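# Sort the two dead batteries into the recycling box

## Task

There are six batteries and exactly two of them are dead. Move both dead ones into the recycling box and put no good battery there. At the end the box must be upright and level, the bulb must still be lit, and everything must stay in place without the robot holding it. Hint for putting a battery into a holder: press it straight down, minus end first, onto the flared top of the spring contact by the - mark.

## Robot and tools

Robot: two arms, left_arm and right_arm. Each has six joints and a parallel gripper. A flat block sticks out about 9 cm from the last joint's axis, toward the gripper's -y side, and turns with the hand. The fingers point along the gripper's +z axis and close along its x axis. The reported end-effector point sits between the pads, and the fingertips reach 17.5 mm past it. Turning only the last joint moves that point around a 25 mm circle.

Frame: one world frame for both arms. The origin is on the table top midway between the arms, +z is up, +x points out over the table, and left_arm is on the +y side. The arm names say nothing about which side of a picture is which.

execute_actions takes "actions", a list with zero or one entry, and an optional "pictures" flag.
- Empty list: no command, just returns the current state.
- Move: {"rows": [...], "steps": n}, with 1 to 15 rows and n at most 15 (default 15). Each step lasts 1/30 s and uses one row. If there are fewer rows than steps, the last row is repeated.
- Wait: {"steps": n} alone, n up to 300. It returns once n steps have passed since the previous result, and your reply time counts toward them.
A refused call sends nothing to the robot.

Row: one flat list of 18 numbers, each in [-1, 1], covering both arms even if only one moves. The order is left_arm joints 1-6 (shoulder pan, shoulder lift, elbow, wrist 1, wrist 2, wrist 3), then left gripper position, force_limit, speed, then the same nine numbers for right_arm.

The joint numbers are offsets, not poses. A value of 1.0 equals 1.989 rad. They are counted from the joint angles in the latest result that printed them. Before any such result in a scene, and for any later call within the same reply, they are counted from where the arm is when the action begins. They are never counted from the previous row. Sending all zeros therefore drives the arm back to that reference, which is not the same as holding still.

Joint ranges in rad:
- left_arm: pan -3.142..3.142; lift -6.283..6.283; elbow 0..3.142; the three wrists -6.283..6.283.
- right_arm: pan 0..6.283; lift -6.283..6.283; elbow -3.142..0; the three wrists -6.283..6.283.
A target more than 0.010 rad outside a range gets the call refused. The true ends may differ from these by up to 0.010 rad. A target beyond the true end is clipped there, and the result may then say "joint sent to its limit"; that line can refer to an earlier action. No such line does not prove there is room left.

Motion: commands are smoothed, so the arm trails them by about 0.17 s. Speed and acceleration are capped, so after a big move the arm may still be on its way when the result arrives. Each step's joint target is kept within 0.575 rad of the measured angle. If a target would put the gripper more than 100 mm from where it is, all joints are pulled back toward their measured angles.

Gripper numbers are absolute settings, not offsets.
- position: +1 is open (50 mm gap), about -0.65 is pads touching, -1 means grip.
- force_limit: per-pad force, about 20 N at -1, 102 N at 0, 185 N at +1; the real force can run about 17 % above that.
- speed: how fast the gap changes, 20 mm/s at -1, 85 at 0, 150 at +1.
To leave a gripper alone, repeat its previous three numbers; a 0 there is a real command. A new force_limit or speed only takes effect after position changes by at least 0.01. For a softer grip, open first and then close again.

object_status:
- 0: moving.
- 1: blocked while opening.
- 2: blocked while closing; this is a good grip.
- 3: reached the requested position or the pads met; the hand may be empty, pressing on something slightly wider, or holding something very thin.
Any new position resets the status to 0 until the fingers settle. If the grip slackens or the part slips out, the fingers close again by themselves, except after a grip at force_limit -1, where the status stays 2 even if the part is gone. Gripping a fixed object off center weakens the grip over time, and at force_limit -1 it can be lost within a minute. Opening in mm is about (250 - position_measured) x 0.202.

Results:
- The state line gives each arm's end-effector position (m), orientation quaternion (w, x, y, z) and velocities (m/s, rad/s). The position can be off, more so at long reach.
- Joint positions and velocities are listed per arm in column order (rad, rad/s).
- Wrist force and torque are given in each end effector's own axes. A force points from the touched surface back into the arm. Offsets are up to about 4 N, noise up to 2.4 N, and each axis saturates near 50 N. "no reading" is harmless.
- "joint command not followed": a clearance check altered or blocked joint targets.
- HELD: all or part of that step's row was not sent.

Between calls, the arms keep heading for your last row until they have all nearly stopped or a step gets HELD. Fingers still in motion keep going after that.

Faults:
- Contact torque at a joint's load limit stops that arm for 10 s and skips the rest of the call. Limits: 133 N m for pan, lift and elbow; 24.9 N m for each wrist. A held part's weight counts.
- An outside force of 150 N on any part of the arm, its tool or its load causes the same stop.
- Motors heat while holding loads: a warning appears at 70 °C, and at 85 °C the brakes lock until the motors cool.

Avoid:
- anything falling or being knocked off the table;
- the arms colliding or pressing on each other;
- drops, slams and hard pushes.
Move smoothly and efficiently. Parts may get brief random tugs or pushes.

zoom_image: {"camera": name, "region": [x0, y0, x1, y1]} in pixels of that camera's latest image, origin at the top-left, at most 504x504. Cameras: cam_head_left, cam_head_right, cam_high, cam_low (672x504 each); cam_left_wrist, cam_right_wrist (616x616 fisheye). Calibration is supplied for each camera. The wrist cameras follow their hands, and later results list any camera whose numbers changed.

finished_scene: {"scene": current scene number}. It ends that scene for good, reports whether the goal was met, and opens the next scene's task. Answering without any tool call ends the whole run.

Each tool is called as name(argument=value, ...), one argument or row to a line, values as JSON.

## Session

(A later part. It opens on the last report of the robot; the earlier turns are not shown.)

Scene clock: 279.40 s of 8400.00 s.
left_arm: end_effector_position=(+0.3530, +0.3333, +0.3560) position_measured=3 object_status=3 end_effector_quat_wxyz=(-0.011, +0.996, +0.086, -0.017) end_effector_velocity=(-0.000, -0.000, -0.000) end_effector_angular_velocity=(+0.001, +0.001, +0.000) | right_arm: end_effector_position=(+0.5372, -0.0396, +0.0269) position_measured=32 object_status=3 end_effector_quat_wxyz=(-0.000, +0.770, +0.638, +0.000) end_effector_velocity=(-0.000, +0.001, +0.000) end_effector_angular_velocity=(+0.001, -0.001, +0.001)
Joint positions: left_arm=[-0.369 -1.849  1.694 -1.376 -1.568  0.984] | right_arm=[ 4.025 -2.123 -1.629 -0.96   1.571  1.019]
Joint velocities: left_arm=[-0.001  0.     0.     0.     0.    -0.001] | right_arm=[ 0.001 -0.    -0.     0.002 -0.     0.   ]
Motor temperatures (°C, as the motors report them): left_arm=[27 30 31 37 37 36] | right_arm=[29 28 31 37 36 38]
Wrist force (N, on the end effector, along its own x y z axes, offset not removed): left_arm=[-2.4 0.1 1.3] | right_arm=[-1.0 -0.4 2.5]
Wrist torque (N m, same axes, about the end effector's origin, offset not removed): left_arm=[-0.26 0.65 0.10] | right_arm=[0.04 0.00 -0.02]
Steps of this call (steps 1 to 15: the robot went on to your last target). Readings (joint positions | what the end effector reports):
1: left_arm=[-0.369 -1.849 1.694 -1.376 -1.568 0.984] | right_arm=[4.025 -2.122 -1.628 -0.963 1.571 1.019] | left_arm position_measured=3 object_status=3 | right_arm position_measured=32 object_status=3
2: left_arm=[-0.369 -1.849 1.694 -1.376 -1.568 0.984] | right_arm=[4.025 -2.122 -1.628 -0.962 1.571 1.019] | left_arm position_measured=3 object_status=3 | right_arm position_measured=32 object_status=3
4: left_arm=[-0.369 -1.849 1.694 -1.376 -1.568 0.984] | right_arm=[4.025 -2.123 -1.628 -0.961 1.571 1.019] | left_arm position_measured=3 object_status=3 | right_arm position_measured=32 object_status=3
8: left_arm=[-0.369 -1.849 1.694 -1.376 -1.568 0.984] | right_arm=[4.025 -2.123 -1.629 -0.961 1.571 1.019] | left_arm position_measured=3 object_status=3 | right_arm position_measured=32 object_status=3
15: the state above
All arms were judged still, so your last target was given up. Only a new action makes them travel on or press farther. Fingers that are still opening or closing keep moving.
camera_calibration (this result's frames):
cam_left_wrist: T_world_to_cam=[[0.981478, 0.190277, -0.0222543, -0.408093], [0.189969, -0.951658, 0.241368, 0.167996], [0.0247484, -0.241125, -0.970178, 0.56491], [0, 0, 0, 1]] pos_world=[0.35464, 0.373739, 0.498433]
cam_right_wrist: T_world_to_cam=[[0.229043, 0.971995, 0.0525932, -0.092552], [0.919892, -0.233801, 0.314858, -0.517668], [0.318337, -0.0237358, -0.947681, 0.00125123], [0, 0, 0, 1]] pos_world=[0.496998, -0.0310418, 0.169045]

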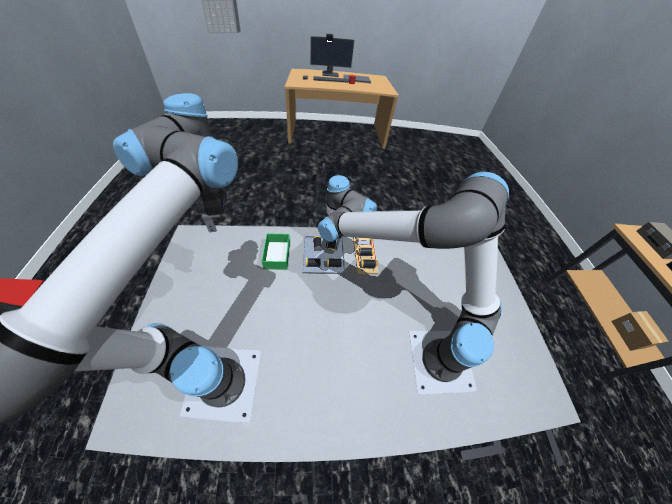

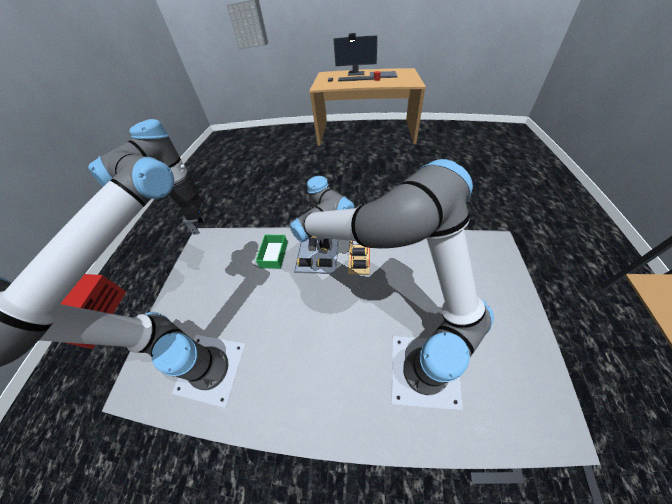

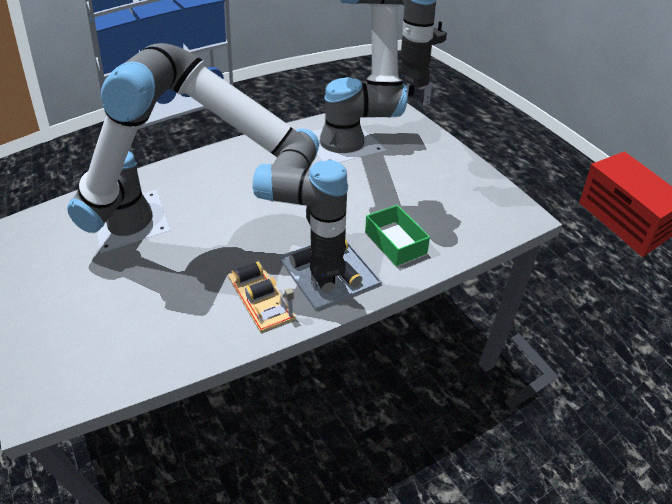

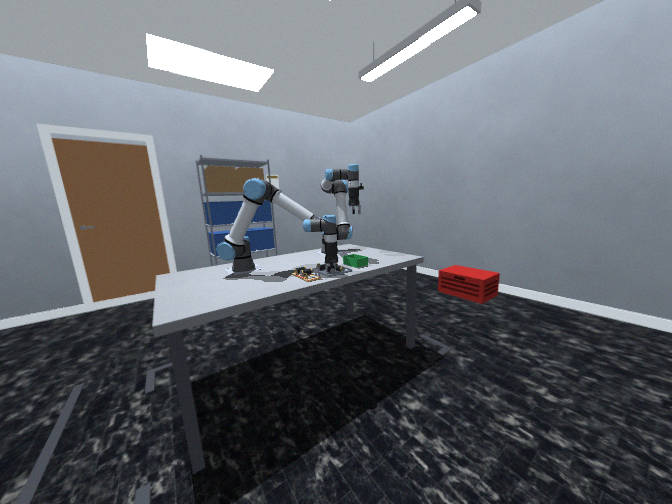

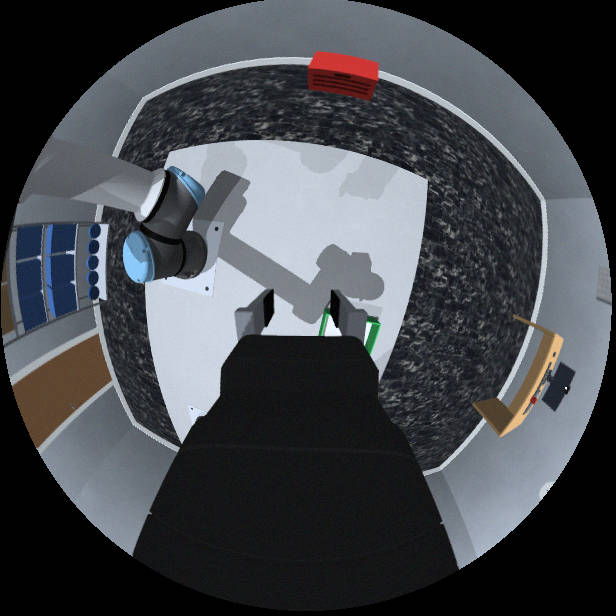

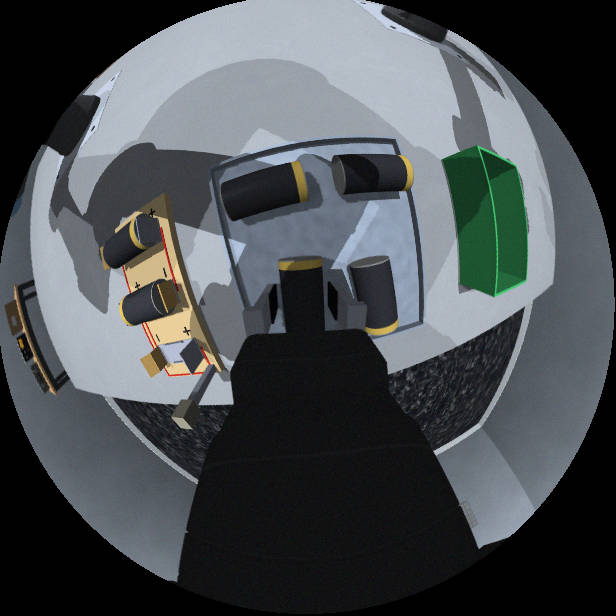

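execute_actions(
  actions=[
    {"rows":[[0,0,0,0,0,0,1,0,0,0,0,0,0,0,0,-1,0,-0.3]],"steps":15},
  ],
  pictures=false,
)

execute_actions(
  actions=[
    {"rows":[[0,0,0,0,0,0,1,0,0,0,0.0382,0.0321,-0.0703,0,0,-1,0,-0.3]],"steps":15},
  ],
  pictures=false,
)

execute_actions(
  actions=[
    {"steps":8},
  ],
  pictures=false,
)

execute_actions(
  actions=[
    {"rows":[[0,0,0,0,0,0,1,0,0,0.0615,0.1187,-0.1707,0.052,0,0.7566,-1,0,-0.3]],"steps":15},
  ],
  pictures=false,
)

execute_actions(
  actions=[
    {"steps":30},
  ],
  pictures=false,
)

Scene clock: 284.30 s of 8400.00 s.
left_arm: end_effector_position=(+0.3530, +0.3333, +0.3560) position_measured=3 object_status=3 end_effector_quat_wxyz=(-0.011, +0.996, +0.086, -0.017) end_effector_velocity=(-0.000, -0.000, +0.000) end_effector_angular_velocity=(-0.000, -0.000, +0.001) | right_arm: end_effector_position=(+0.5373, -0.0396, +0.0268) position_measured=94 object_status=2 end_effector_quat_wxyz=(-0.000, +0.770, +0.638, +0.000) end_effector_velocity=(+0.000, +0.000, +0.000) end_effector_angular_velocity=(+0.001, -0.001, -0.000)
Joint positions: left_arm=[-0.369 -1.849  1.694 -1.376 -1.568  0.984] | right_arm=[ 4.025 -2.123 -1.629 -0.96   1.571  1.019]
Joint velocities: left_arm=[-0.    -0.    -0.     0.    -0.    -0.001] | right_arm=[-0.     0.     0.     0.002  0.     0.   ]
Motor temperatures (°C, as the motors report them): left_arm=[27 30 31 37 37 36] | right_arm=[29 28 31 37 36 38]
Wrist force (N, on the end effector, along its own x y z axes, offset not removed): left_arm=[-2.5 -1.6 0.2] | right_arm=[0.1 1.6 2.4]
Wrist torque (N m, same axes, about the end effector's origin, offset not removed): left_arm=[-0.62 0.68 0.16] | right_arm=[0.34 -0.20 -0.14]
Steps of this call (steps 1 to 90: nothing new was sent; then 1.40 s passed at rest; steps 91 to 105: all 15 steps of this action). Readings (joint positions | what the end effector reports):
91: left_arm=[-0.369 -1.849 1.694 -1.376 -1.568 0.984] | right_arm=[4.025 -2.123 -1.629 -0.960 1.571 1.019] | left_arm position_measured=3 object_status=3 | right_arm position_measured=37 object_status=0
92: left_arm=[-0.369 -1.849 1.694 -1.376 -1.568 0.984] | right_arm=[4.025 -2.123 -1.629 -0.960 1.571 1.019] | left_arm position_measured=3 object_status=3 | right_arm position_measured=47 object_status=0
94: left_arm=[-0.369 -1.849 1.694 -1.376 -1.568 0.984] | right_arm=[4.025 -2.123 -1.629 -0.960 1.571 1.019] | left_arm position_measured=3 object_status=3 | right_arm position_measured=69 object_status=0
98: left_arm=[-0.369 -1.849 1.694 -1.376 -1.568 0.984] | right_arm=[4.025 -2.123 -1.629 -0.960 1.571 1.019] | left_arm position_measured=3 object_status=3 | right_arm position_measured=94 object_status=0
105: the state above

Scene clock: 284.80 s of 8400.00 s.
left_arm: end_effector_position=(+0.3530, +0.3333, +0.3560) position_measured=3 object_status=3 end_effector_quat_wxyz=(-0.011, +0.996, +0.086, -0.017) end_effector_velocity=(+0.000, -0.000, -0.000) end_effector_angular_velocity=(+0.000, +0.000, +0.000) | right_arm: end_effector_position=(+0.5375, -0.0394, +0.0881) position_measured=94 object_status=2 end_effector_quat_wxyz=(-0.000, +0.770, +0.638, +0.000) end_effector_velocity=(-0.001, -0.001, +0.013) end_effector_angular_velocity=(-0.003, +0.002, +0.001)
Joint positions: left_arm=[-0.369 -1.849  1.694 -1.376 -1.568  0.984] | right_arm=[ 4.025 -2.049 -1.567 -1.096  1.571  1.019]
Joint velocities: left_arm=[ 0.  0.  0. -0.  0. -0.] | right_arm=[ 0.001  0.016  0.013 -0.033 -0.    -0.   ]
Motor temperatures (°C, as the motors report them): left_arm=[27 30 31 37 37 36] | right_arm=[29 28 31 37 36 38]
Wrist force (N, on the end effector, along its own x y z axes, offset not removed): left_arm=[-0.1 -1.2 0.1] | right_arm=[-1.9 0.7 3.0]
Wrist torque (N m, same axes, about the end effector's origin, offset not removed): left_arm=[-0.46 0.26 0.23] | right_arm=[0.19 0.25 -0.09]
Steps of this call (steps 1 to 15: all 15 steps of this action). Readings (joint positions | what the end effector reports):
1: left_arm=[-0.369 -1.849 1.694 -1.376 -1.568 0.984] | right_arm=[4.025 -2.123 -1.629 -0.960 1.571 1.019] | left_arm position_measured=3 object_status=3 | right_arm position_measured=94 object_status=2
2: left_arm=[-0.369 -1.849 1.694 -1.376 -1.568 0.984] | right_arm=[4.025 -2.118 -1.624 -0.967 1.571 1.019] | left_arm position_measured=3 object_status=3 | right_arm position_measured=94 object_status=2
4: left_arm=[-0.369 -1.849 1.694 -1.376 -1.568 0.984] | right_arm=[4.025 -2.091 -1.601 -1.010 1.571 1.019] | left_arm position_measured=3 object_status=3 | right_arm position_measured=94 object_status=2
8: left_arm=[-0.369 -1.849 1.694 -1.376 -1.568 0.984] | right_arm=[4.025 -2.061 -1.576 -1.071 1.571 1.019] | left_arm position_measured=3 object_status=3 | right_arm position_measured=94 object_status=2
15: the state above

Scene clock: 285.07 s of 8400.00 s.
left_arm: end_effector_position=(+0.3530, +0.3333, +0.3560) position_measured=3 object_status=3 end_effector_quat_wxyz=(-0.011, +0.996, +0.086, -0.017) end_effector_velocity=(+0.000, +0.000, +0.000) end_effector_angular_velocity=(-0.000, -0.000, -0.001) | right_arm: end_effector_position=(+0.5373, -0.0395, +0.0895) position_measured=94 object_status=2 end_effector_quat_wxyz=(-0.000, +0.770, +0.638, +0.000) end_effector_velocity=(-0.000, +0.000, +0.002) end_effector_angular_velocity=(+0.002, -0.001, +0.001)
Joint positions: left_arm=[-0.369 -1.849  1.694 -1.376 -1.568  0.984] | right_arm=[ 4.025 -2.048 -1.565 -1.1    1.571  1.019]
Joint velocities: left_arm=[ 0.    -0.    -0.    -0.    -0.     0.001] | right_arm=[ 0.     0.002  0.001 -0.002  0.    -0.   ]
Motor temperatures (°C, as the motors report them): left_arm=[27 30 31 37 37 36] | right_arm=[29 28 31 37 36 38]
Wrist force (N, on the end effector, along its own x y z axes, offset not removed): left_arm=[-2.7 0.4 -0.1] | right_arm=[-0.4 0.0 4.0]
Wrist torque (N m, same axes, about the end effector's origin, offset not removed): left_arm=[-0.25 0.64 0.08] | right_arm=[0.17 -0.12 -0.05]
Steps of this call (steps 1 to 8: the robot went on to your last target). Readings (joint positions | what the end effector reports):
1: left_arm=[-0.369 -1.849 1.694 -1.376 -1.568 0.984] | right_arm=[4.025 -2.049 -1.566 -1.097 1.571 1.019] | left_arm position_measured=3 object_status=3 | right_arm position_measured=94 object_status=2
2: left_arm=[-0.369 -1.849 1.694 -1.376 -1.568 0.984] | right_arm=[4.025 -2.048 -1.566 -1.098 1.571 1.019] | left_arm position_measured=3 object_status=3 | right_arm position_measured=94 object_status=2
4: left_arm=[-0.369 -1.849 1.694 -1.376 -1.568 0.984] | right_arm=[4.025 -2.048 -1.565 -1.099 1.571 1.019] | left_arm position_measured=3 object_status=3 | right_arm position_measured=94 object_status=2
8: the state above

Scene clock: 285.57 s of 8400.00 s.
left_arm: end_effector_position=(+0.3530, +0.3333, +0.3560) position_measured=3 object_status=3 end_effector_quat_wxyz=(-0.011, +0.996, +0.086, -0.017) end_effector_velocity=(-0.000, +0.000, +0.000) end_effector_angular_velocity=(-0.000, -0.001, +0.001) | right_arm: end_effector_position=(+0.4357, -0.0513, +0.0906) position_measured=94 object_status=2 end_effector_quat_wxyz=(-0.001, +0.960, +0.279, +0.001) end_effector_velocity=(+0.017, +0.013, -0.009) end_effector_angular_velocity=(-0.012, +0.015, -2.551)
Joint positions: left_arm=[-0.369 -1.849  1.694 -1.376 -1.568  0.984] | right_arm=[ 4.144 -1.82  -1.891 -0.999  1.571  1.954]
Joint velocities: left_arm=[ 0.001 -0.001 -0.     0.     0.    -0.   ] | right_arm=[ 0.032  0.07  -0.113  0.025 -0.     2.583]
Motor temperatures (°C, as the motors report them): left_arm=[27 30 31 37 37 36] | right_arm=[29 28 31 37 36 38]
Wrist force (N, on the end effector, along its own x y z axes, offset not removed): left_arm=[-3.7 -0.4 0.0] | right_arm=[-0.3 -0.5 3.3]
Wrist torque (N m, same axes, about the end effector's origin, offset not removed): left_arm=[-0.22 0.87 0.42] | right_arm=[0.09 -0.11 -0.06]
Steps of this call (steps 1 to 15: all 15 steps of this action). Readings (joint positions | what the end effector reports):
1: left_arm=[-0.369 -1.849 1.694 -1.376 -1.568 0.984] | right_arm=[4.025 -2.047 -1.565 -1.100 1.571 1.019] | left_arm position_measured=3 object_status=3 | right_arm position_measured=94 object_status=2
2: left_arm=[-0.369 -1.849 1.694 -1.376 -1.568 0.984] | right_arm=[4.031 -2.041 -1.571 -1.094 1.571 1.025] | left_arm position_measured=3 object_status=3 | right_arm position_measured=94 object_status=2
4: left_arm=[-0.369 -1.849 1.694 -1.376 -1.568 0.984] | right_arm=[4.068 -1.986 -1.630 -1.062 1.571 1.085] | left_arm position_measured=3 object_status=3 | right_arm position_measured=94 object_status=2
8: left_arm=[-0.369 -1.849 1.694 -1.376 -1.568 0.984] | right_arm=[4.120 -1.872 -1.806 -1.019 1.571 1.349] | left_arm position_measured=3 object_status=3 | right_arm position_measured=94 object_status=2
15: the state above

Scene clock: 286.57 s of 8400.00 s.
left_arm: end_effector_position=(+0.3530, +0.3333, +0.3560) position_measured=3 object_status=3 end_effector_quat_wxyz=(-0.011, +0.996, +0.086, -0.017) end_effector_velocity=(-0.000, -0.000, +0.000) end_effector_angular_velocity=(-0.000, -0.000, +0.002) | right_arm: end_effector_position=(+0.4448, -0.0500, +0.0896) position_measured=94 object_status=2 end_effector_quat_wxyz=(-0.000, +1.000, +0.000, -0.000) end_effector_velocity=(-0.000, -0.000, -0.000) end_effector_angular_velocity=(-0.001, +0.001, -0.001)
Joint positions: left_arm=[-0.369 -1.849  1.694 -1.376 -1.568  0.984] | right_arm=[ 4.147 -1.811 -1.905 -0.996  1.571  2.524]
Joint velocities: left_arm=[-0.001 -0.001  0.     0.    -0.    -0.003] | right_arm=[ 0.     0.     0.    -0.002 -0.     0.001]
Motor temperatures (°C, as the motors report them): left_arm=[27 30 31 37 37 36] | right_arm=[29 28 31 37 36 38]
Wrist force (N, on the end effector, along its own x y z axes, offset not removed): left_arm=[-0.6 -2.9 0.2] | right_arm=[0.3 0.3 3.0]
Wrist torque (N m, same axes, about the end effector's origin, offset not removed): left_arm=[-0.92 0.35 0.01] | right_arm=[0.15 -0.20 -0.09]
Steps of this call (steps 1 to 30: the robot went on to your last target). Readings (joint positions | what the end effector reports):
1: left_arm=[-0.369 -1.849 1.694 -1.376 -1.568 0.984] | right_arm=[4.145 -1.818 -1.895 -0.998 1.571 2.042] | left_arm position_measured=3 object_status=3 | right_arm position_measured=94 object_status=2
2: left_arm=[-0.369 -1.849 1.694 -1.376 -1.568 0.984] | right_arm=[4.145 -1.816 -1.897 -0.998 1.571 2.130] | left_arm position_measured=3 object_status=3 | right_arm position_measured=94 object_status=2
4: left_arm=[-0.369 -1.849 1.694 -1.376 -1.568 0.984] | right_arm=[4.146 -1.814 -1.900 -0.997 1.571 2.288] | left_arm position_measured=3 object_status=3 | right_arm position_measured=94 object_status=2
8: left_arm=[-0.369 -1.849 1.694 -1.376 -1.568 0.984] | right_arm=[4.147 -1.812 -1.903 -0.997 1.571 2.449] | left_arm position_measured=3 object_status=3 | right_arm position_measured=94 object_status=2
30: the state above

execute_actions(
  actions=[
    {"rows":[[0,0,0,0,0,0,1,0,0,-0.1769,0,0,0,0,-0.1771,-1,0,-0.3],[0,0,0,0,0,0,1,0,0,-0.1769,0,0,0,0,-0.1771,-1,0,-0.3],[0,0,0,0,0,0,1,0,0,-0.1769,0,0,0,0,-0.1771,-1,0,-0.3],[0,0,0,0,0,0,1,0,0,-0.1769,0,0,0,0,-0.1771,-1,0,-0.3],[0,0,0,0,0,0,1,0,0,-0.1769,0,0,0,0,-0.1771,-1,0,-0.3],[0,0,0,0,0,0,1,0,0,-0.1769,0,0,0,0,-0.1771,-1,0,-0.3],[0,0,0,0,0,0,1,0,0,-0.1769,0,0,0,0,-0.1771,-1,0,-0.3],[0,0,0,0,0,0,1,0,0,-0.1769,0,0,0,0,-0.1771,-1,0,-0.3],[0,0,0,0,0,0,1,0,0,-0.1769,-0.0311,0.042,-0.0109,0,-0.1771,-1,0,-0.3]],"steps":15},
  ],
  pictures=false,
)

execute_actions(
  actions=[
    {"steps":20},
  ],
  pictures=false,
)

execute_actions(
  actions=[
    {"rows":[[0,0,0,0,0,0,1,0,0,0,-0.0245,-0.0194,0.0439,0,0,-1,0,-0.3]],"steps":15},
  ],
  pictures=false,
)

execute_actions(
  actions=[
    {"steps":10},
  ],
)

Scene clock: 294.00 s of 8400.00 s.
left_arm: end_effector_position=(+0.3530, +0.3333, +0.3560) position_measured=3 object_status=3 end_effector_quat_wxyz=(-0.011, +0.996, +0.086, -0.017) end_effector_velocity=(-0.000, +0.000, -0.000) end_effector_angular_velocity=(+0.000, -0.000, +0.003) | right_arm: end_effector_position=(+0.5548, -0.1887, +0.0894) position_measured=94 object_status=2 end_effector_quat_wxyz=(+0.000, +1.000, +0.000, -0.000) end_effector_velocity=(+0.100, -0.078, +0.004) end_effector_angular_velocity=(+0.006, -0.008, -0.002)
Joint positions: left_arm=[-0.369 -1.849  1.694 -1.376 -1.568  0.984] | right_arm=[ 3.821 -1.859 -1.842 -1.013  1.571  2.197]
Joint velocities: left_arm=[ 0.001 -0.     0.     0.    -0.    -0.002] | right_arm=[-0.22  -0.125  0.178 -0.044  0.    -0.218]
Motor temperatures (°C, as the motors report them): left_arm=[27 30 31 37 37 36] | right_arm=[29 28 31 37 36 38]
Wrist force (N, on the end effector, along its own x y z axes, offset not removed): left_arm=[-3.5 -3.2 1.3] | right_arm=[1.5 0.0 2.6]
Wrist torque (N m, same axes, about the end effector's origin, offset not removed): left_arm=[-0.74 0.78 -0.01] | right_arm=[0.03 -0.28 -0.16]
Steps of this call (steps 1 to 15: the robot went on to your last target; steps 16 to 90: nothing new was sent; then 3.93 s passed at rest; steps 91 to 105: all 15 steps of this action). Readings (joint positions | what the end effector reports):
91: left_arm=[-0.369 -1.849 1.694 -1.376 -1.568 0.984] | right_arm=[4.147 -1.811 -1.905 -0.996 1.571 2.524] | left_arm position_measured=3 object_status=3 | right_arm position_measured=94 object_status=2
92: left_arm=[-0.369 -1.849 1.694 -1.376 -1.568 0.984] | right_arm=[4.142 -1.811 -1.905 -0.996 1.571 2.518] | left_arm position_measured=3 object_status=3 | right_arm position_measured=94 object_status=2
94: left_arm=[-0.369 -1.849 1.694 -1.376 -1.568 0.984] | right_arm=[4.089 -1.811 -1.905 -0.996 1.571 2.466] | left_arm position_measured=3 object_status=3 | right_arm position_measured=94 object_status=2
98: left_arm=[-0.369 -1.849 1.694 -1.376 -1.568 0.984] | right_arm=[3.962 -1.811 -1.905 -0.996 1.571 2.339] | left_arm position_measured=3 object_status=3 | right_arm position_measured=94 object_status=2
105: the state above

Scene clock: 294.67 s of 8400.00 s.
left_arm: end_effector_position=(+0.3530, +0.3333, +0.3560) position_measured=3 object_status=3 end_effector_quat_wxyz=(-0.011, +0.996, +0.086, -0.017) end_effector_velocity=(-0.000, +0.000, -0.000) end_effector_angular_velocity=(+0.000, +0.000, +0.000) | right_arm: end_effector_position=(+0.5664, -0.1981, +0.0897) position_measured=94 object_status=2 end_effector_quat_wxyz=(-0.000, +1.000, +0.000, -0.000) end_effector_velocity=(+0.000, +0.001, +0.000) end_effector_angular_velocity=(+0.002, -0.001, +0.001)
Joint positions: left_arm=[-0.369 -1.849  1.694 -1.376 -1.568  0.984] | right_arm=[ 3.796 -1.873 -1.821 -1.018  1.571  2.172]
Joint velocities: left_arm=[ 0. -0.  0.  0.  0.  0.] | right_arm=[ 0.    -0.     0.001  0.002  0.    -0.001]
Motor temperatures (°C, as the motors report them): left_arm=[27 30 31 37 37 36] | right_arm=[29 28 31 37 36 38]
Wrist force (N, on the end effector, along its own x y z axes, offset not removed): left_arm=[-1.2 2.0 1.5] | right_arm=[-1.1 0.0 4.0]
Wrist torque (N m, same axes, about the end effector's origin, offset not removed): left_arm=[0.19 0.31 0.09] | right_arm=[0.09 -0.02 0.02]
Steps of this call (steps 1 to 20: the robot went on to your last target). Readings (joint positions | what the end effector reports):
1: left_arm=[-0.369 -1.849 1.694 -1.376 -1.568 0.984] | right_arm=[3.815 -1.862 -1.837 -1.014 1.571 2.191] | left_arm position_measured=3 object_status=3 | right_arm position_measured=94 object_status=2
2: left_arm=[-0.369 -1.849 1.694 -1.376 -1.568 0.984] | right_arm=[3.810 -1.865 -1.833 -1.015 1.571 2.186] | left_arm position_measured=3 object_status=3 | right_arm position_measured=94 object_status=2
4: left_arm=[-0.369 -1.849 1.694 -1.376 -1.568 0.984] | right_arm=[3.804 -1.869 -1.828 -1.016 1.571 2.180] | left_arm position_measured=3 object_status=3 | right_arm position_measured=94 object_status=2
8: left_arm=[-0.369 -1.849 1.694 -1.376 -1.568 0.984] | right_arm=[3.798 -1.872 -1.823 -1.017 1.571 2.174] | left_arm position_measured=3 object_status=3 | right_arm position_measured=94 object_status=2
20: the state above

Scene clock: 295.17 s of 8400.00 s.
left_arm: end_effector_position=(+0.3530, +0.3333, +0.3560) position_measured=3 object_status=3 end_effector_quat_wxyz=(-0.011, +0.996, +0.086, -0.017) end_effector_velocity=(-0.000, -0.000, +0.000) end_effector_angular_velocity=(-0.000, -0.001, -0.001) | right_arm: end_effector_position=(+0.5667, -0.1979, +0.0556) position_measured=94 object_status=2 end_effector_quat_wxyz=(-0.000, +1.000, +0.000, -0.000) end_effector_velocity=(-0.001, -0.000, -0.008) end_effector_angular_velocity=(-0.001, +0.002, +0.000)
Joint positions: left_arm=[-0.369 -1.849  1.694 -1.376 -1.568  0.984] | right_arm=[ 3.796 -1.921 -1.859 -0.933  1.571  2.172]
Joint velocities: left_arm=[-0.001 -0.001  0.     0.    -0.     0.   ] | right_arm=[ 0.    -0.011 -0.008  0.016 -0.     0.   ]
Motor temperatures (°C, as the motors report them): left_arm=[27 30 31 37 37 36] | right_arm=[29 28 31 37 36 38]
Wrist force (N, on the end effector, along its own x y z axes, offset not removed): left_arm=[-2.7 -0.9 2.7] | right_arm=[0.0 -3.0 0.5]
Wrist torque (N m, same axes, about the end effector's origin, offset not removed): left_arm=[-0.57 0.52 0.15] | right_arm=[-0.11 -0.14 -0.08]
Steps of this call (steps 1 to 15: all 15 steps of this action). Readings (joint positions | what the end effector reports):
1: left_arm=[-0.369 -1.849 1.694 -1.376 -1.568 0.984] | right_arm=[3.796 -1.874 -1.821 -1.018 1.571 2.172] | left_arm position_measured=3 object_status=3 | right_arm position_measured=94 object_status=2
2: left_arm=[-0.369 -1.849 1.694 -1.376 -1.568 0.984] | right_arm=[3.796 -1.878 -1.825 -1.012 1.571 2.172] | left_arm position_measured=3 object_status=3 | right_arm position_measured=94 object_status=2
4: left_arm=[-0.369 -1.849 1.694 -1.376 -1.568 0.984] | right_arm=[3.796 -1.896 -1.839 -0.982 1.571 2.172] | left_arm position_measured=3 object_status=3 | right_arm position_measured=94 object_status=2
8: left_arm=[-0.369 -1.849 1.694 -1.376 -1.568 0.984] | right_arm=[3.796 -1.914 -1.853 -0.947 1.571 2.172] | left_arm position_measured=3 object_status=3 | right_arm position_measured=94 object_status=2
15: the state above

Scene clock: 295.50 s of 8400.00 s.
left_arm: end_effector_position=(+0.3530, +0.3333, +0.3560) position_measured=3 object_status=3 end_effector_quat_wxyz=(-0.011, +0.996, +0.086, -0.017) end_effector_velocity=(-0.000, +0.000, +0.000) end_effector_angular_velocity=(-0.001, -0.001, -0.001) | right_arm: end_effector_position=(+0.5667, -0.1979, +0.0548) position_measured=94 object_status=2 end_effector_quat_wxyz=(-0.000, +1.000, +0.000, -0.000) end_effector_velocity=(-0.000, -0.000, -0.001) end_effector_angular_velocity=(-0.001, +0.001, -0.000)
Joint positions: left_arm=[-0.369 -1.849  1.694 -1.376 -1.568  0.984] | right_arm=[ 3.796 -1.922 -1.86  -0.931  1.571  2.172]
Joint velocities: left_arm=[ 0.    -0.001 -0.    -0.    -0.     0.001] | right_arm=[-0.    -0.002 -0.     0.001 -0.     0.   ]
Motor temperatures (°C, as the motors report them): left_arm=[27 30 31 37 37 36] | right_arm=[29 28 31 37 36 38]
Wrist force (N, on the end effector, along its own x y z axes, offset not removed): left_arm=[-1.9 0.5 2.2] | right_arm=[0.1 -2.5 0.4]
Wrist torque (N m, same axes, about the end effector's origin, offset not removed): left_arm=[-0.10 0.45 0.13] | right_arm=[0.02 -0.15 -0.10]
Steps of this call (steps 1 to 10: the robot went on to your last target). Readings (joint positions | what the end effector reports):
1: left_arm=[-0.369 -1.849 1.694 -1.376 -1.568 0.984] | right_arm=[3.796 -1.921 -1.859 -0.932 1.571 2.172] | left_arm position_measured=3 object_status=3 | right_arm position_measured=94 object_status=2
2: left_arm=[-0.369 -1.849 1.694 -1.376 -1.568 0.984] | right_arm=[3.796 -1.921 -1.859 -0.932 1.571 2.172] | left_arm position_measured=3 object_status=3 | right_arm position_measured=94 object_status=2
4: left_arm=[-0.369 -1.849 1.694 -1.376 -1.568 0.984] | right_arm=[3.796 -1.922 -1.859 -0.931 1.571 2.172] | left_arm position_measured=3 object_status=3 | right_arm position_measured=94 object_status=2
8: left_arm=[-0.369 -1.849 1.694 -1.376 -1.568 0.984] | right_arm=[3.796 -1.922 -1.860 -0.931 1.571 2.172] | left_arm position_measured=3 object_status=3 | right_arm position_measured=94 object_status=2
10: the state above
camera_calibration (this result's frames):
cam_left_wrist: T_world_to_cam=[[0.981478, 0.190278, -0.0222541, -0.408093], [0.189969, -0.951658, 0.241368, 0.167995], [0.0247486, -0.241125, -0.970178, 0.56491], [0, 0, 0, 1]] pos_world=[0.35464, 0.373739, 0.498433]
cam_right_wrist: T_world_to_cam=[[0.997728, -0.0423569, 0.0523817, -0.583198], [-0.0567492, -0.947468, 0.314775, -0.178293], [0.0362971, -0.317033, -0.94772, 0.11637], [0, 0, 0, 1]] pos_world=[0.567532, -0.156736, 0.196957]

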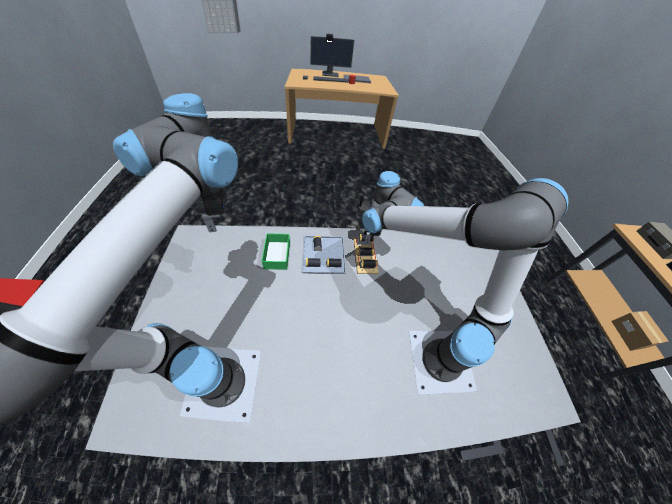

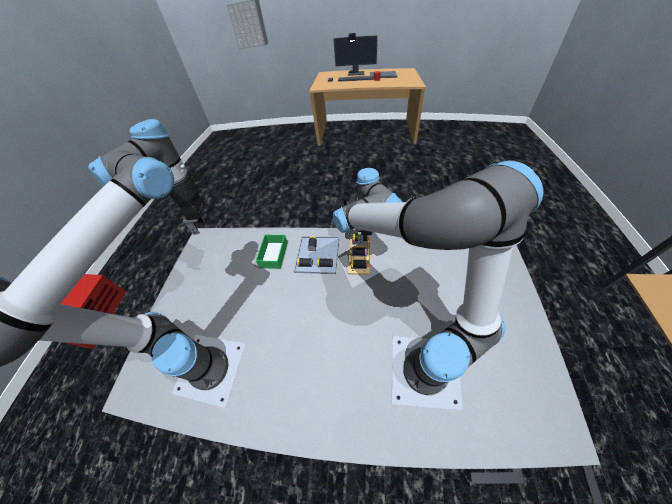

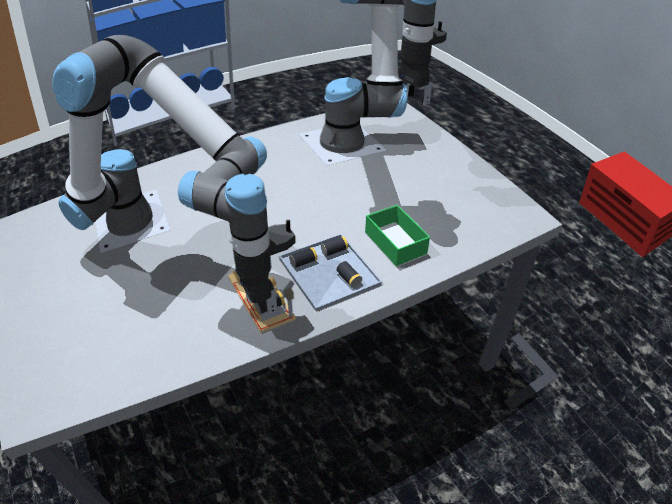

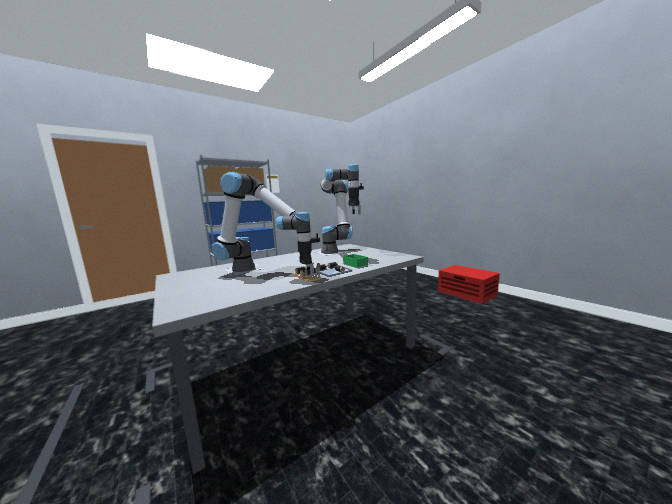

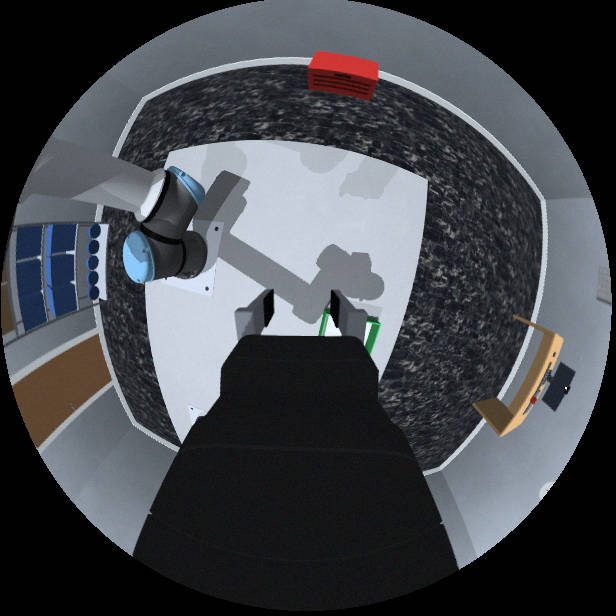

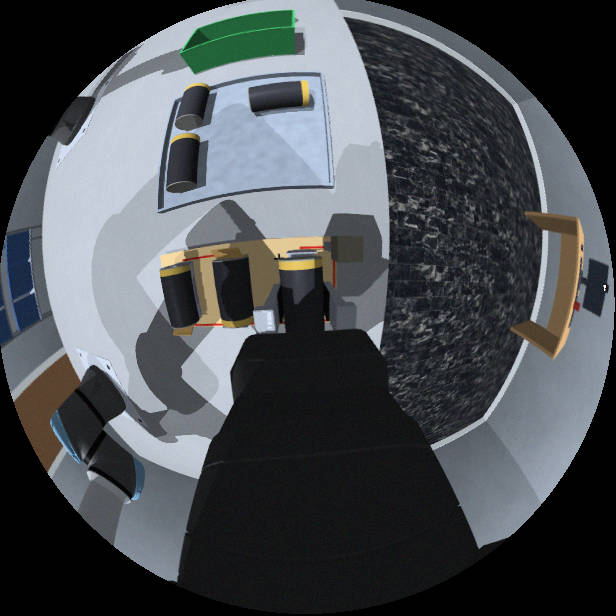

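execute_actions(
  actions=[
    {"rows":[[0,0,0,0,0,0,1,0,0,0,-0.0067,-0.0049,0.0116,0,0,-1,0,-0.3]],"steps":15},
  ],
  pictures=false,
)

execute_actions(
  actions=[
    {"rows":[[0,0,0,0,0,0,1,0,0,0,-0.0068,-0.0049,0.0117,0,0,-1,0,-0.3]],"steps":15},
  ],
  pictures=false,
)

execute_actions(
  actions=[
    {"rows":[[0,0,0,0,0,0,1,0,0,0,-0.0007,-0.0004,0.0011,0,0,-1,0,-0.3]],"steps":15},
  ],
  pictures=false,
)

Scene clock: 298.63 s of 8400.00 s.
left_arm: end_effector_position=(+0.3530, +0.3333, +0.3560) position_measured=3 object_status=3 end_effector_quat_wxyz=(-0.011, +0.996, +0.086, -0.017) end_effector_velocity=(-0.000, +0.000, +0.000) end_effector_angular_velocity=(-0.000, -0.000, +0.001) | right_arm: end_effector_position=(+0.5665, -0.1979, +0.0458) position_measured=94 object_status=2 end_effector_quat_wxyz=(-0.000, +1.000, +0.000, -0.000) end_effector_velocity=(-0.000, -0.000, -0.002) end_effector_angular_velocity=(-0.001, +0.001, -0.001)
Joint positions: left_arm=[-0.369 -1.849  1.694 -1.376 -1.568  0.984] | right_arm=[ 3.796 -1.935 -1.869 -0.908  1.571  2.172]
Joint velocities: left_arm=[ 0.    -0.    -0.     0.    -0.    -0.001] | right_arm=[-0.    -0.004 -0.002  0.004  0.     0.   ]
Motor temperatures (°C, as the motors report them): left_arm=[27 30 31 37 37 36] | right_arm=[29 28 31 37 36 38]
Wrist force (N, on the end effector, along its own x y z axes, offset not removed): left_arm=[-1.4 -1.2 3.2] | right_arm=[0.9 0.7 1.6]
Wrist torque (N m, same axes, about the end effector's origin, offset not removed): left_arm=[-0.33 0.30 0.16] | right_arm=[0.21 -0.30 -0.07]
Steps of this call (steps 1 to 15: the robot went on to your last target; steps 16 to 79: nothing new was sent; steps 80 to 94: all 15 steps of this action). Readings (joint positions | what the end effector reports):
80: left_arm=[-0.369 -1.849 1.694 -1.376 -1.568 0.984] | right_arm=[3.796 -1.922 -1.860 -0.930 1.571 2.172] | left_arm position_measured=3 object_status=3 | right_arm position_measured=94 object_status=2
81: left_arm=[-0.369 -1.849 1.694 -1.376 -1.568 0.984] | right_arm=[3.796 -1.924 -1.861 -0.928 1.571 2.172] | left_arm position_measured=3 object_status=3 | right_arm position_measured=94 object_status=2
83: left_arm=[-0.369 -1.849 1.694 -1.376 -1.568 0.984] | right_arm=[3.796 -1.928 -1.864 -0.920 1.571 2.172] | left_arm position_measured=3 object_status=3 | right_arm position_measured=94 object_status=2
87: left_arm=[-0.369 -1.849 1.694 -1.376 -1.568 0.984] | right_arm=[3.796 -1.933 -1.868 -0.912 1.571 2.172] | left_arm position_measured=3 object_status=3 | right_arm position_measured=94 object_status=2
94: the state above

Scene clock: 299.13 s of 8400.00 s.
left_arm: end_effector_position=(+0.3530, +0.3333, +0.3560) position_measured=3 object_status=3 end_effector_quat_wxyz=(-0.011, +0.996, +0.086, -0.017) end_effector_velocity=(+0.000, +0.000, -0.000) end_effector_angular_velocity=(+0.000, +0.001, +0.001) | right_arm: end_effector_position=(+0.5663, -0.1981, +0.0368) position_measured=94 object_status=2 end_effector_quat_wxyz=(-0.000, +1.000, +0.000, -0.000) end_effector_velocity=(-0.000, -0.001, -0.002) end_effector_angular_velocity=(-0.001, +0.001, -0.001)
Joint positions: left_arm=[-0.369 -1.849  1.694 -1.376 -1.568  0.984] | right_arm=[ 3.796 -1.948 -1.879 -0.885  1.571  2.172]
Joint velocities: left_arm=[ 0.     0.     0.    -0.    -0.    -0.001] | right_arm=[-0.001 -0.003 -0.002  0.004  0.     0.   ]
Motor temperatures (°C, as the motors report them): left_arm=[27 30 31 37 37 36] | right_arm=[29 28 31 37 36 38]
Wrist force (N, on the end effector, along its own x y z axes, offset not removed): left_arm=[-1.7 3.9 0.4] | right_arm=[0.3 -1.4 3.2]
Wrist torque (N m, same axes, about the end effector's origin, offset not removed): left_arm=[0.35 0.46 0.19] | right_arm=[0.23 -0.23 -0.09]
Steps of this call (steps 1 to 15: all 15 steps of this action). Readings (joint positions | what the end effector reports):
1: left_arm=[-0.369 -1.849 1.694 -1.376 -1.568 0.984] | right_arm=[3.796 -1.935 -1.869 -0.908 1.571 2.172] | left_arm position_measured=3 object_status=3 | right_arm position_measured=94 object_status=2
2: left_arm=[-0.369 -1.849 1.694 -1.376 -1.568 0.984] | right_arm=[3.796 -1.937 -1.871 -0.905 1.571 2.172] | left_arm position_measured=3 object_status=3 | right_arm position_measured=94 object_status=2
4: left_arm=[-0.369 -1.849 1.694 -1.376 -1.568 0.984] | right_arm=[3.796 -1.942 -1.874 -0.897 1.571 2.172] | left_arm position_measured=3 object_status=3 | right_arm position_measured=94 object_status=2
8: left_arm=[-0.369 -1.849 1.694 -1.376 -1.568 0.984] | right_arm=[3.796 -1.946 -1.877 -0.889 1.571 2.172] | left_arm position_measured=3 object_status=3 | right_arm position_measured=94 object_status=2
15: the state above

Scene clock: 299.63 s of 8400.00 s.
left_arm: end_effector_position=(+0.3530, +0.3333, +0.3560) position_measured=3 object_status=3 end_effector_quat_wxyz=(-0.011, +0.996, +0.086, -0.017) end_effector_velocity=(-0.000, +0.000, +0.000) end_effector_angular_velocity=(-0.000, -0.000, +0.000) | right_arm: end_effector_position=(+0.5663, -0.1981, +0.0359) position_measured=94 object_status=2 end_effector_quat_wxyz=(-0.000, +1.000, +0.000, +0.000) end_effector_velocity=(-0.001, -0.000, -0.001) end_effector_angular_velocity=(-0.002, +0.003, +0.000)
Joint positions: left_arm=[-0.369 -1.849  1.694 -1.376 -1.568  0.984] | right_arm=[ 3.796 -1.95  -1.879 -0.883  1.571  2.172]
Joint velocities: left_arm=[-0.    -0.001  0.     0.     0.    -0.001] | right_arm=[ 0.    -0.001 -0.    -0.002  0.    -0.   ]
Motor temperatures (°C, as the motors report them): left_arm=[27 30 31 37 37 36] | right_arm=[29 28 31 37 36 38]
Wrist force (N, on the end effector, along its own x y z axes, offset not removed): left_arm=[-1.6 0.4 0.9] | right_arm=[0.6 -1.7 0.7]
Wrist torque (N m, same axes, about the end effector's origin, offset not removed): left_arm=[-0.18 0.31 0.18] | right_arm=[0.17 -0.17 -0.03]
Steps of this call (steps 1 to 15: all 15 steps of this action). Readings (joint positions | what the end effector reports):
1: left_arm=[-0.369 -1.849 1.694 -1.376 -1.568 0.984] | right_arm=[3.796 -1.948 -1.879 -0.885 1.571 2.172] | left_arm position_measured=3 object_status=3 | right_arm position_measured=94 object_status=2
2: left_arm=[-0.369 -1.849 1.694 -1.376 -1.568 0.984] | right_arm=[3.796 -1.948 -1.879 -0.885 1.571 2.172] | left_arm position_measured=3 object_status=3 | right_arm position_measured=94 object_status=2
4: left_arm=[-0.369 -1.849 1.694 -1.376 -1.568 0.984] | right_arm=[3.796 -1.949 -1.879 -0.884 1.571 2.172] | left_arm position_measured=3 object_status=3 | right_arm position_measured=94 object_status=2
8: left_arm=[-0.369 -1.849 1.694 -1.376 -1.568 0.984] | right_arm=[3.796 -1.949 -1.879 -0.884 1.571 2.172] | left_arm position_measured=3 object_status=3 | right_arm position_measured=94 object_status=2
15: the state above

execute_actions(
  actions=[
    {"rows":[[0,0,0,0,0,0,1,0,0,0,-0.0005,-0.0003,0.0008,0,0,-1,0,-0.3]],"steps":15},
  ],
  pictures=false,
)

execute_actions(
  actions=[
    {"rows":[[0,0,0,0,0,0,1,0,0,0,0,0,0,0,0,0.8,0,-0.3]],"steps":15},
  ],
)

Scene clock: 304.10 s of 8400.00 s.
left_arm: end_effector_position=(+0.3530, +0.3333, +0.3560) position_measured=3 object_status=3 end_effector_quat_wxyz=(-0.011, +0.996, +0.086, -0.017) end_effector_velocity=(+0.000, +0.000, -0.000) end_effector_angular_velocity=(+0.000, +0.001, +0.000) | right_arm: end_effector_position=(+0.5663, -0.1981, +0.0353) position_measured=94 object_status=2 end_effector_quat_wxyz=(-0.000, +1.000, +0.000, +0.000) end_effector_velocity=(-0.000, -0.000, +0.000) end_effector_angular_velocity=(-0.000, +0.001, +0.000)
Joint positions: left_arm=[-0.369 -1.849  1.694 -1.376 -1.568  0.984] | right_arm=[ 3.796 -1.95  -1.88  -0.882  1.571  2.172]
Joint velocities: left_arm=[0.001 0.    0.    0.    0.    0.   ] | right_arm=[ 0.     0.001 -0.    -0.001  0.     0.   ]
Motor temperatures (°C, as the motors report them): left_arm=[27 30 31 37 37 36] | right_arm=[29 28 31 37 36 38]
Wrist force (N, on the end effector, along its own x y z axes, offset not removed): left_arm=[-4.2 -1.9 2.4] | right_arm=[2.5 -1.7 -2.3]
Wrist torque (N m, same axes, about the end effector's origin, offset not removed): left_arm=[-0.47 0.83 0.28] | right_arm=[0.06 -0.32 -0.08]
Steps of this call (steps 1 to 15: the robot went on to your last target; steps 16 to 90: nothing new was sent; then 0.97 s passed at rest; steps 91 to 105: all 15 steps of this action). Readings (joint positions | what the end effector reports):
91: left_arm=[-0.369 -1.849 1.694 -1.376 -1.568 0.984] | right_arm=[3.796 -1.950 -1.879 -0.883 1.571 2.172] | left_arm position_measured=3 object_status=3 | right_arm position_measured=94 object_status=2
92: left_arm=[-0.369 -1.849 1.694 -1.376 -1.568 0.984] | right_arm=[3.796 -1.950 -1.880 -0.883 1.571 2.172] | left_arm position_measured=3 object_status=3 | right_arm position_measured=94 object_status=2
94: left_arm=[-0.369 -1.849 1.694 -1.376 -1.568 0.984] | right_arm=[3.796 -1.950 -1.880 -0.882 1.571 2.172] | left_arm position_measured=3 object_status=3 | right_arm position_measured=94 object_status=2
98: left_arm=[-0.369 -1.849 1.694 -1.376 -1.568 0.984] | right_arm=[3.796 -1.950 -1.880 -0.882 1.571 2.172] | left_arm position_measured=3 object_status=3 | right_arm position_measured=94 object_status=2
105: the state above

Scene clock: 304.60 s of 8400.00 s.
left_arm: end_effector_position=(+0.3530, +0.3333, +0.3560) position_measured=3 object_status=3 end_effector_quat_wxyz=(-0.011, +0.996, +0.086, -0.017) end_effector_velocity=(+0.000, -0.001, +0.000) end_effector_angular_velocity=(-0.000, -0.001, -0.003) | right_arm: end_effector_position=(+0.5662, -0.1981, +0.0353) position_measured=32 object_status=3 end_effector_quat_wxyz=(-0.000, +1.000, +0.000, -0.000) end_effector_velocity=(-0.000, +0.001, +0.001) end_effector_angular_velocity=(+0.001, -0.000, +0.002)
Joint positions: left_arm=[-0.369 -1.849  1.694 -1.376 -1.568  0.984] | right_arm=[ 3.796 -1.951 -1.88  -0.882  1.571  2.172]
Joint velocities: left_arm=[-0.001 -0.    -0.    -0.    -0.     0.002] | right_arm=[ 0.002  0.001 -0.    -0.001  0.     0.   ]
Motor temperatures (°C, as the motors report them): left_arm=[27 30 31 37 37 36] | right_arm=[29 28 31 37 36 38]
Wrist force (N, on the end effector, along its own x y z axes, offset not removed): left_arm=[-1.0 -1.9 -0.9] | right_arm=[-1.8 -0.2 1.5]
Wrist torque (N m, same axes, about the end effector's origin, offset not removed): left_arm=[-0.58 0.37 0.16] | right_arm=[0.08 0.18 -0.16]
Steps of this call (steps 1 to 15: all 15 steps of this action). Readings (joint positions | what the end effector reports):
1: left_arm=[-0.369 -1.849 1.694 -1.376 -1.568 0.984] | right_arm=[3.796 -1.950 -1.880 -0.882 1.571 2.172] | left_arm position_measured=3 object_status=3 | right_arm position_measured=90 object_status=0
2: left_arm=[-0.369 -1.849 1.694 -1.376 -1.568 0.984] | right_arm=[3.796 -1.950 -1.880 -0.882 1.571 2.172] | left_arm position_measured=3 object_status=3 | right_arm position_measured=79 object_status=0
4: left_arm=[-0.369 -1.849 1.694 -1.376 -1.568 0.984] | right_arm=[3.796 -1.951 -1.880 -0.882 1.571 2.172] | left_arm position_measured=3 object_status=3 | right_arm position_measured=58 object_status=0
8: left_arm=[-0.369 -1.849 1.694 -1.376 -1.568 0.984] | right_arm=[3.796 -1.951 -1.880 -0.882 1.571 2.172] | left_arm position_measured=3 object_status=3 | right_arm position_measured=32 object_status=0
15: the state above
camera_calibration (this result's frames):
cam_left_wrist: T_world_to_cam=[[0.981478, 0.190277, -0.0222541, -0.408093], [0.189969, -0.951658, 0.241368, 0.167995], [0.0247486, -0.241125, -0.970178, 0.56491], [0, 0, 0, 1]] pos_world=[0.35464, 0.373739, 0.498433]
cam_right_wrist: T_world_to_cam=[[0.997732, -0.0423432, 0.0523319, -0.581743], [-0.0567217, -0.947458, 0.314812, -0.172459], [0.0362521, -0.317066, -0.94771, 0.0978354], [0, 0, 0, 1]] pos_world=[0.567094, -0.15701, 0.177456]

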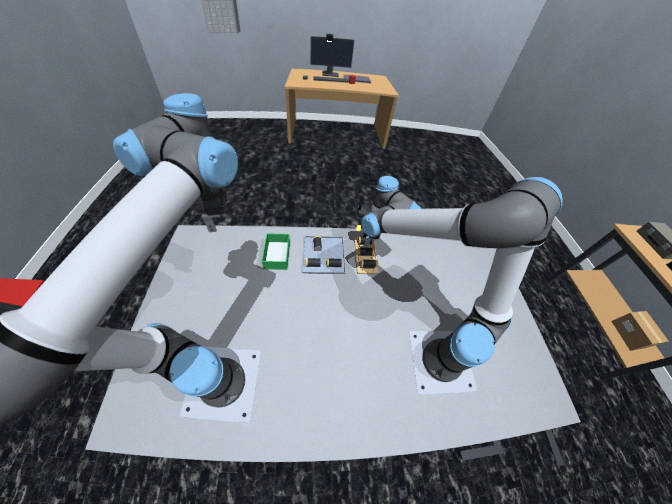

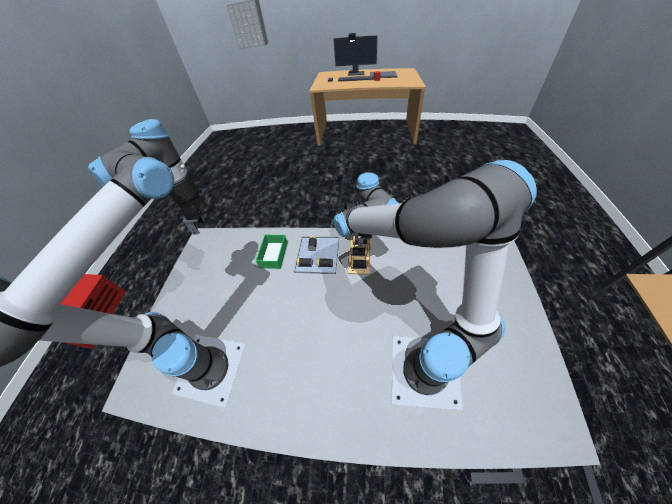

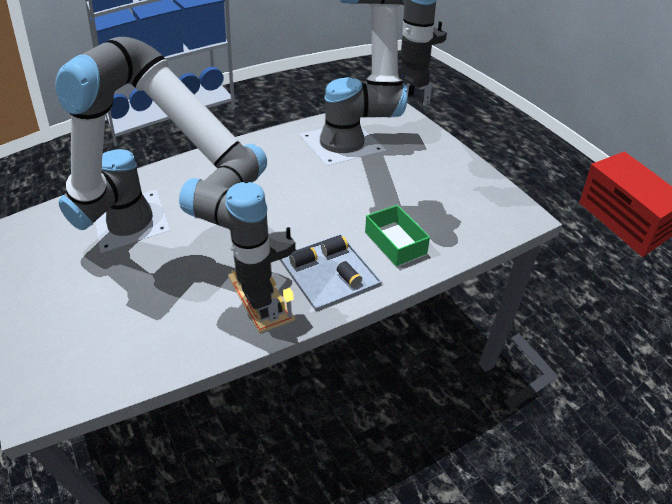

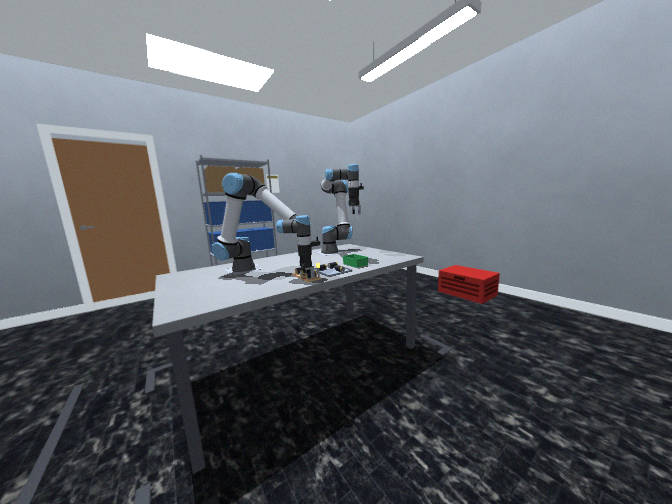

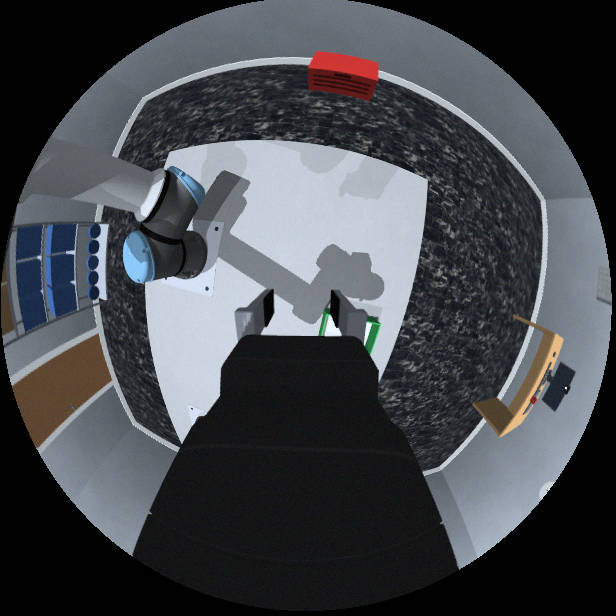

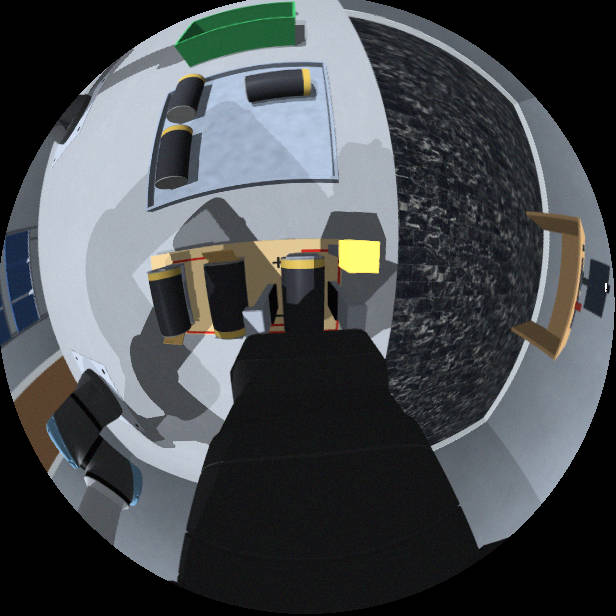

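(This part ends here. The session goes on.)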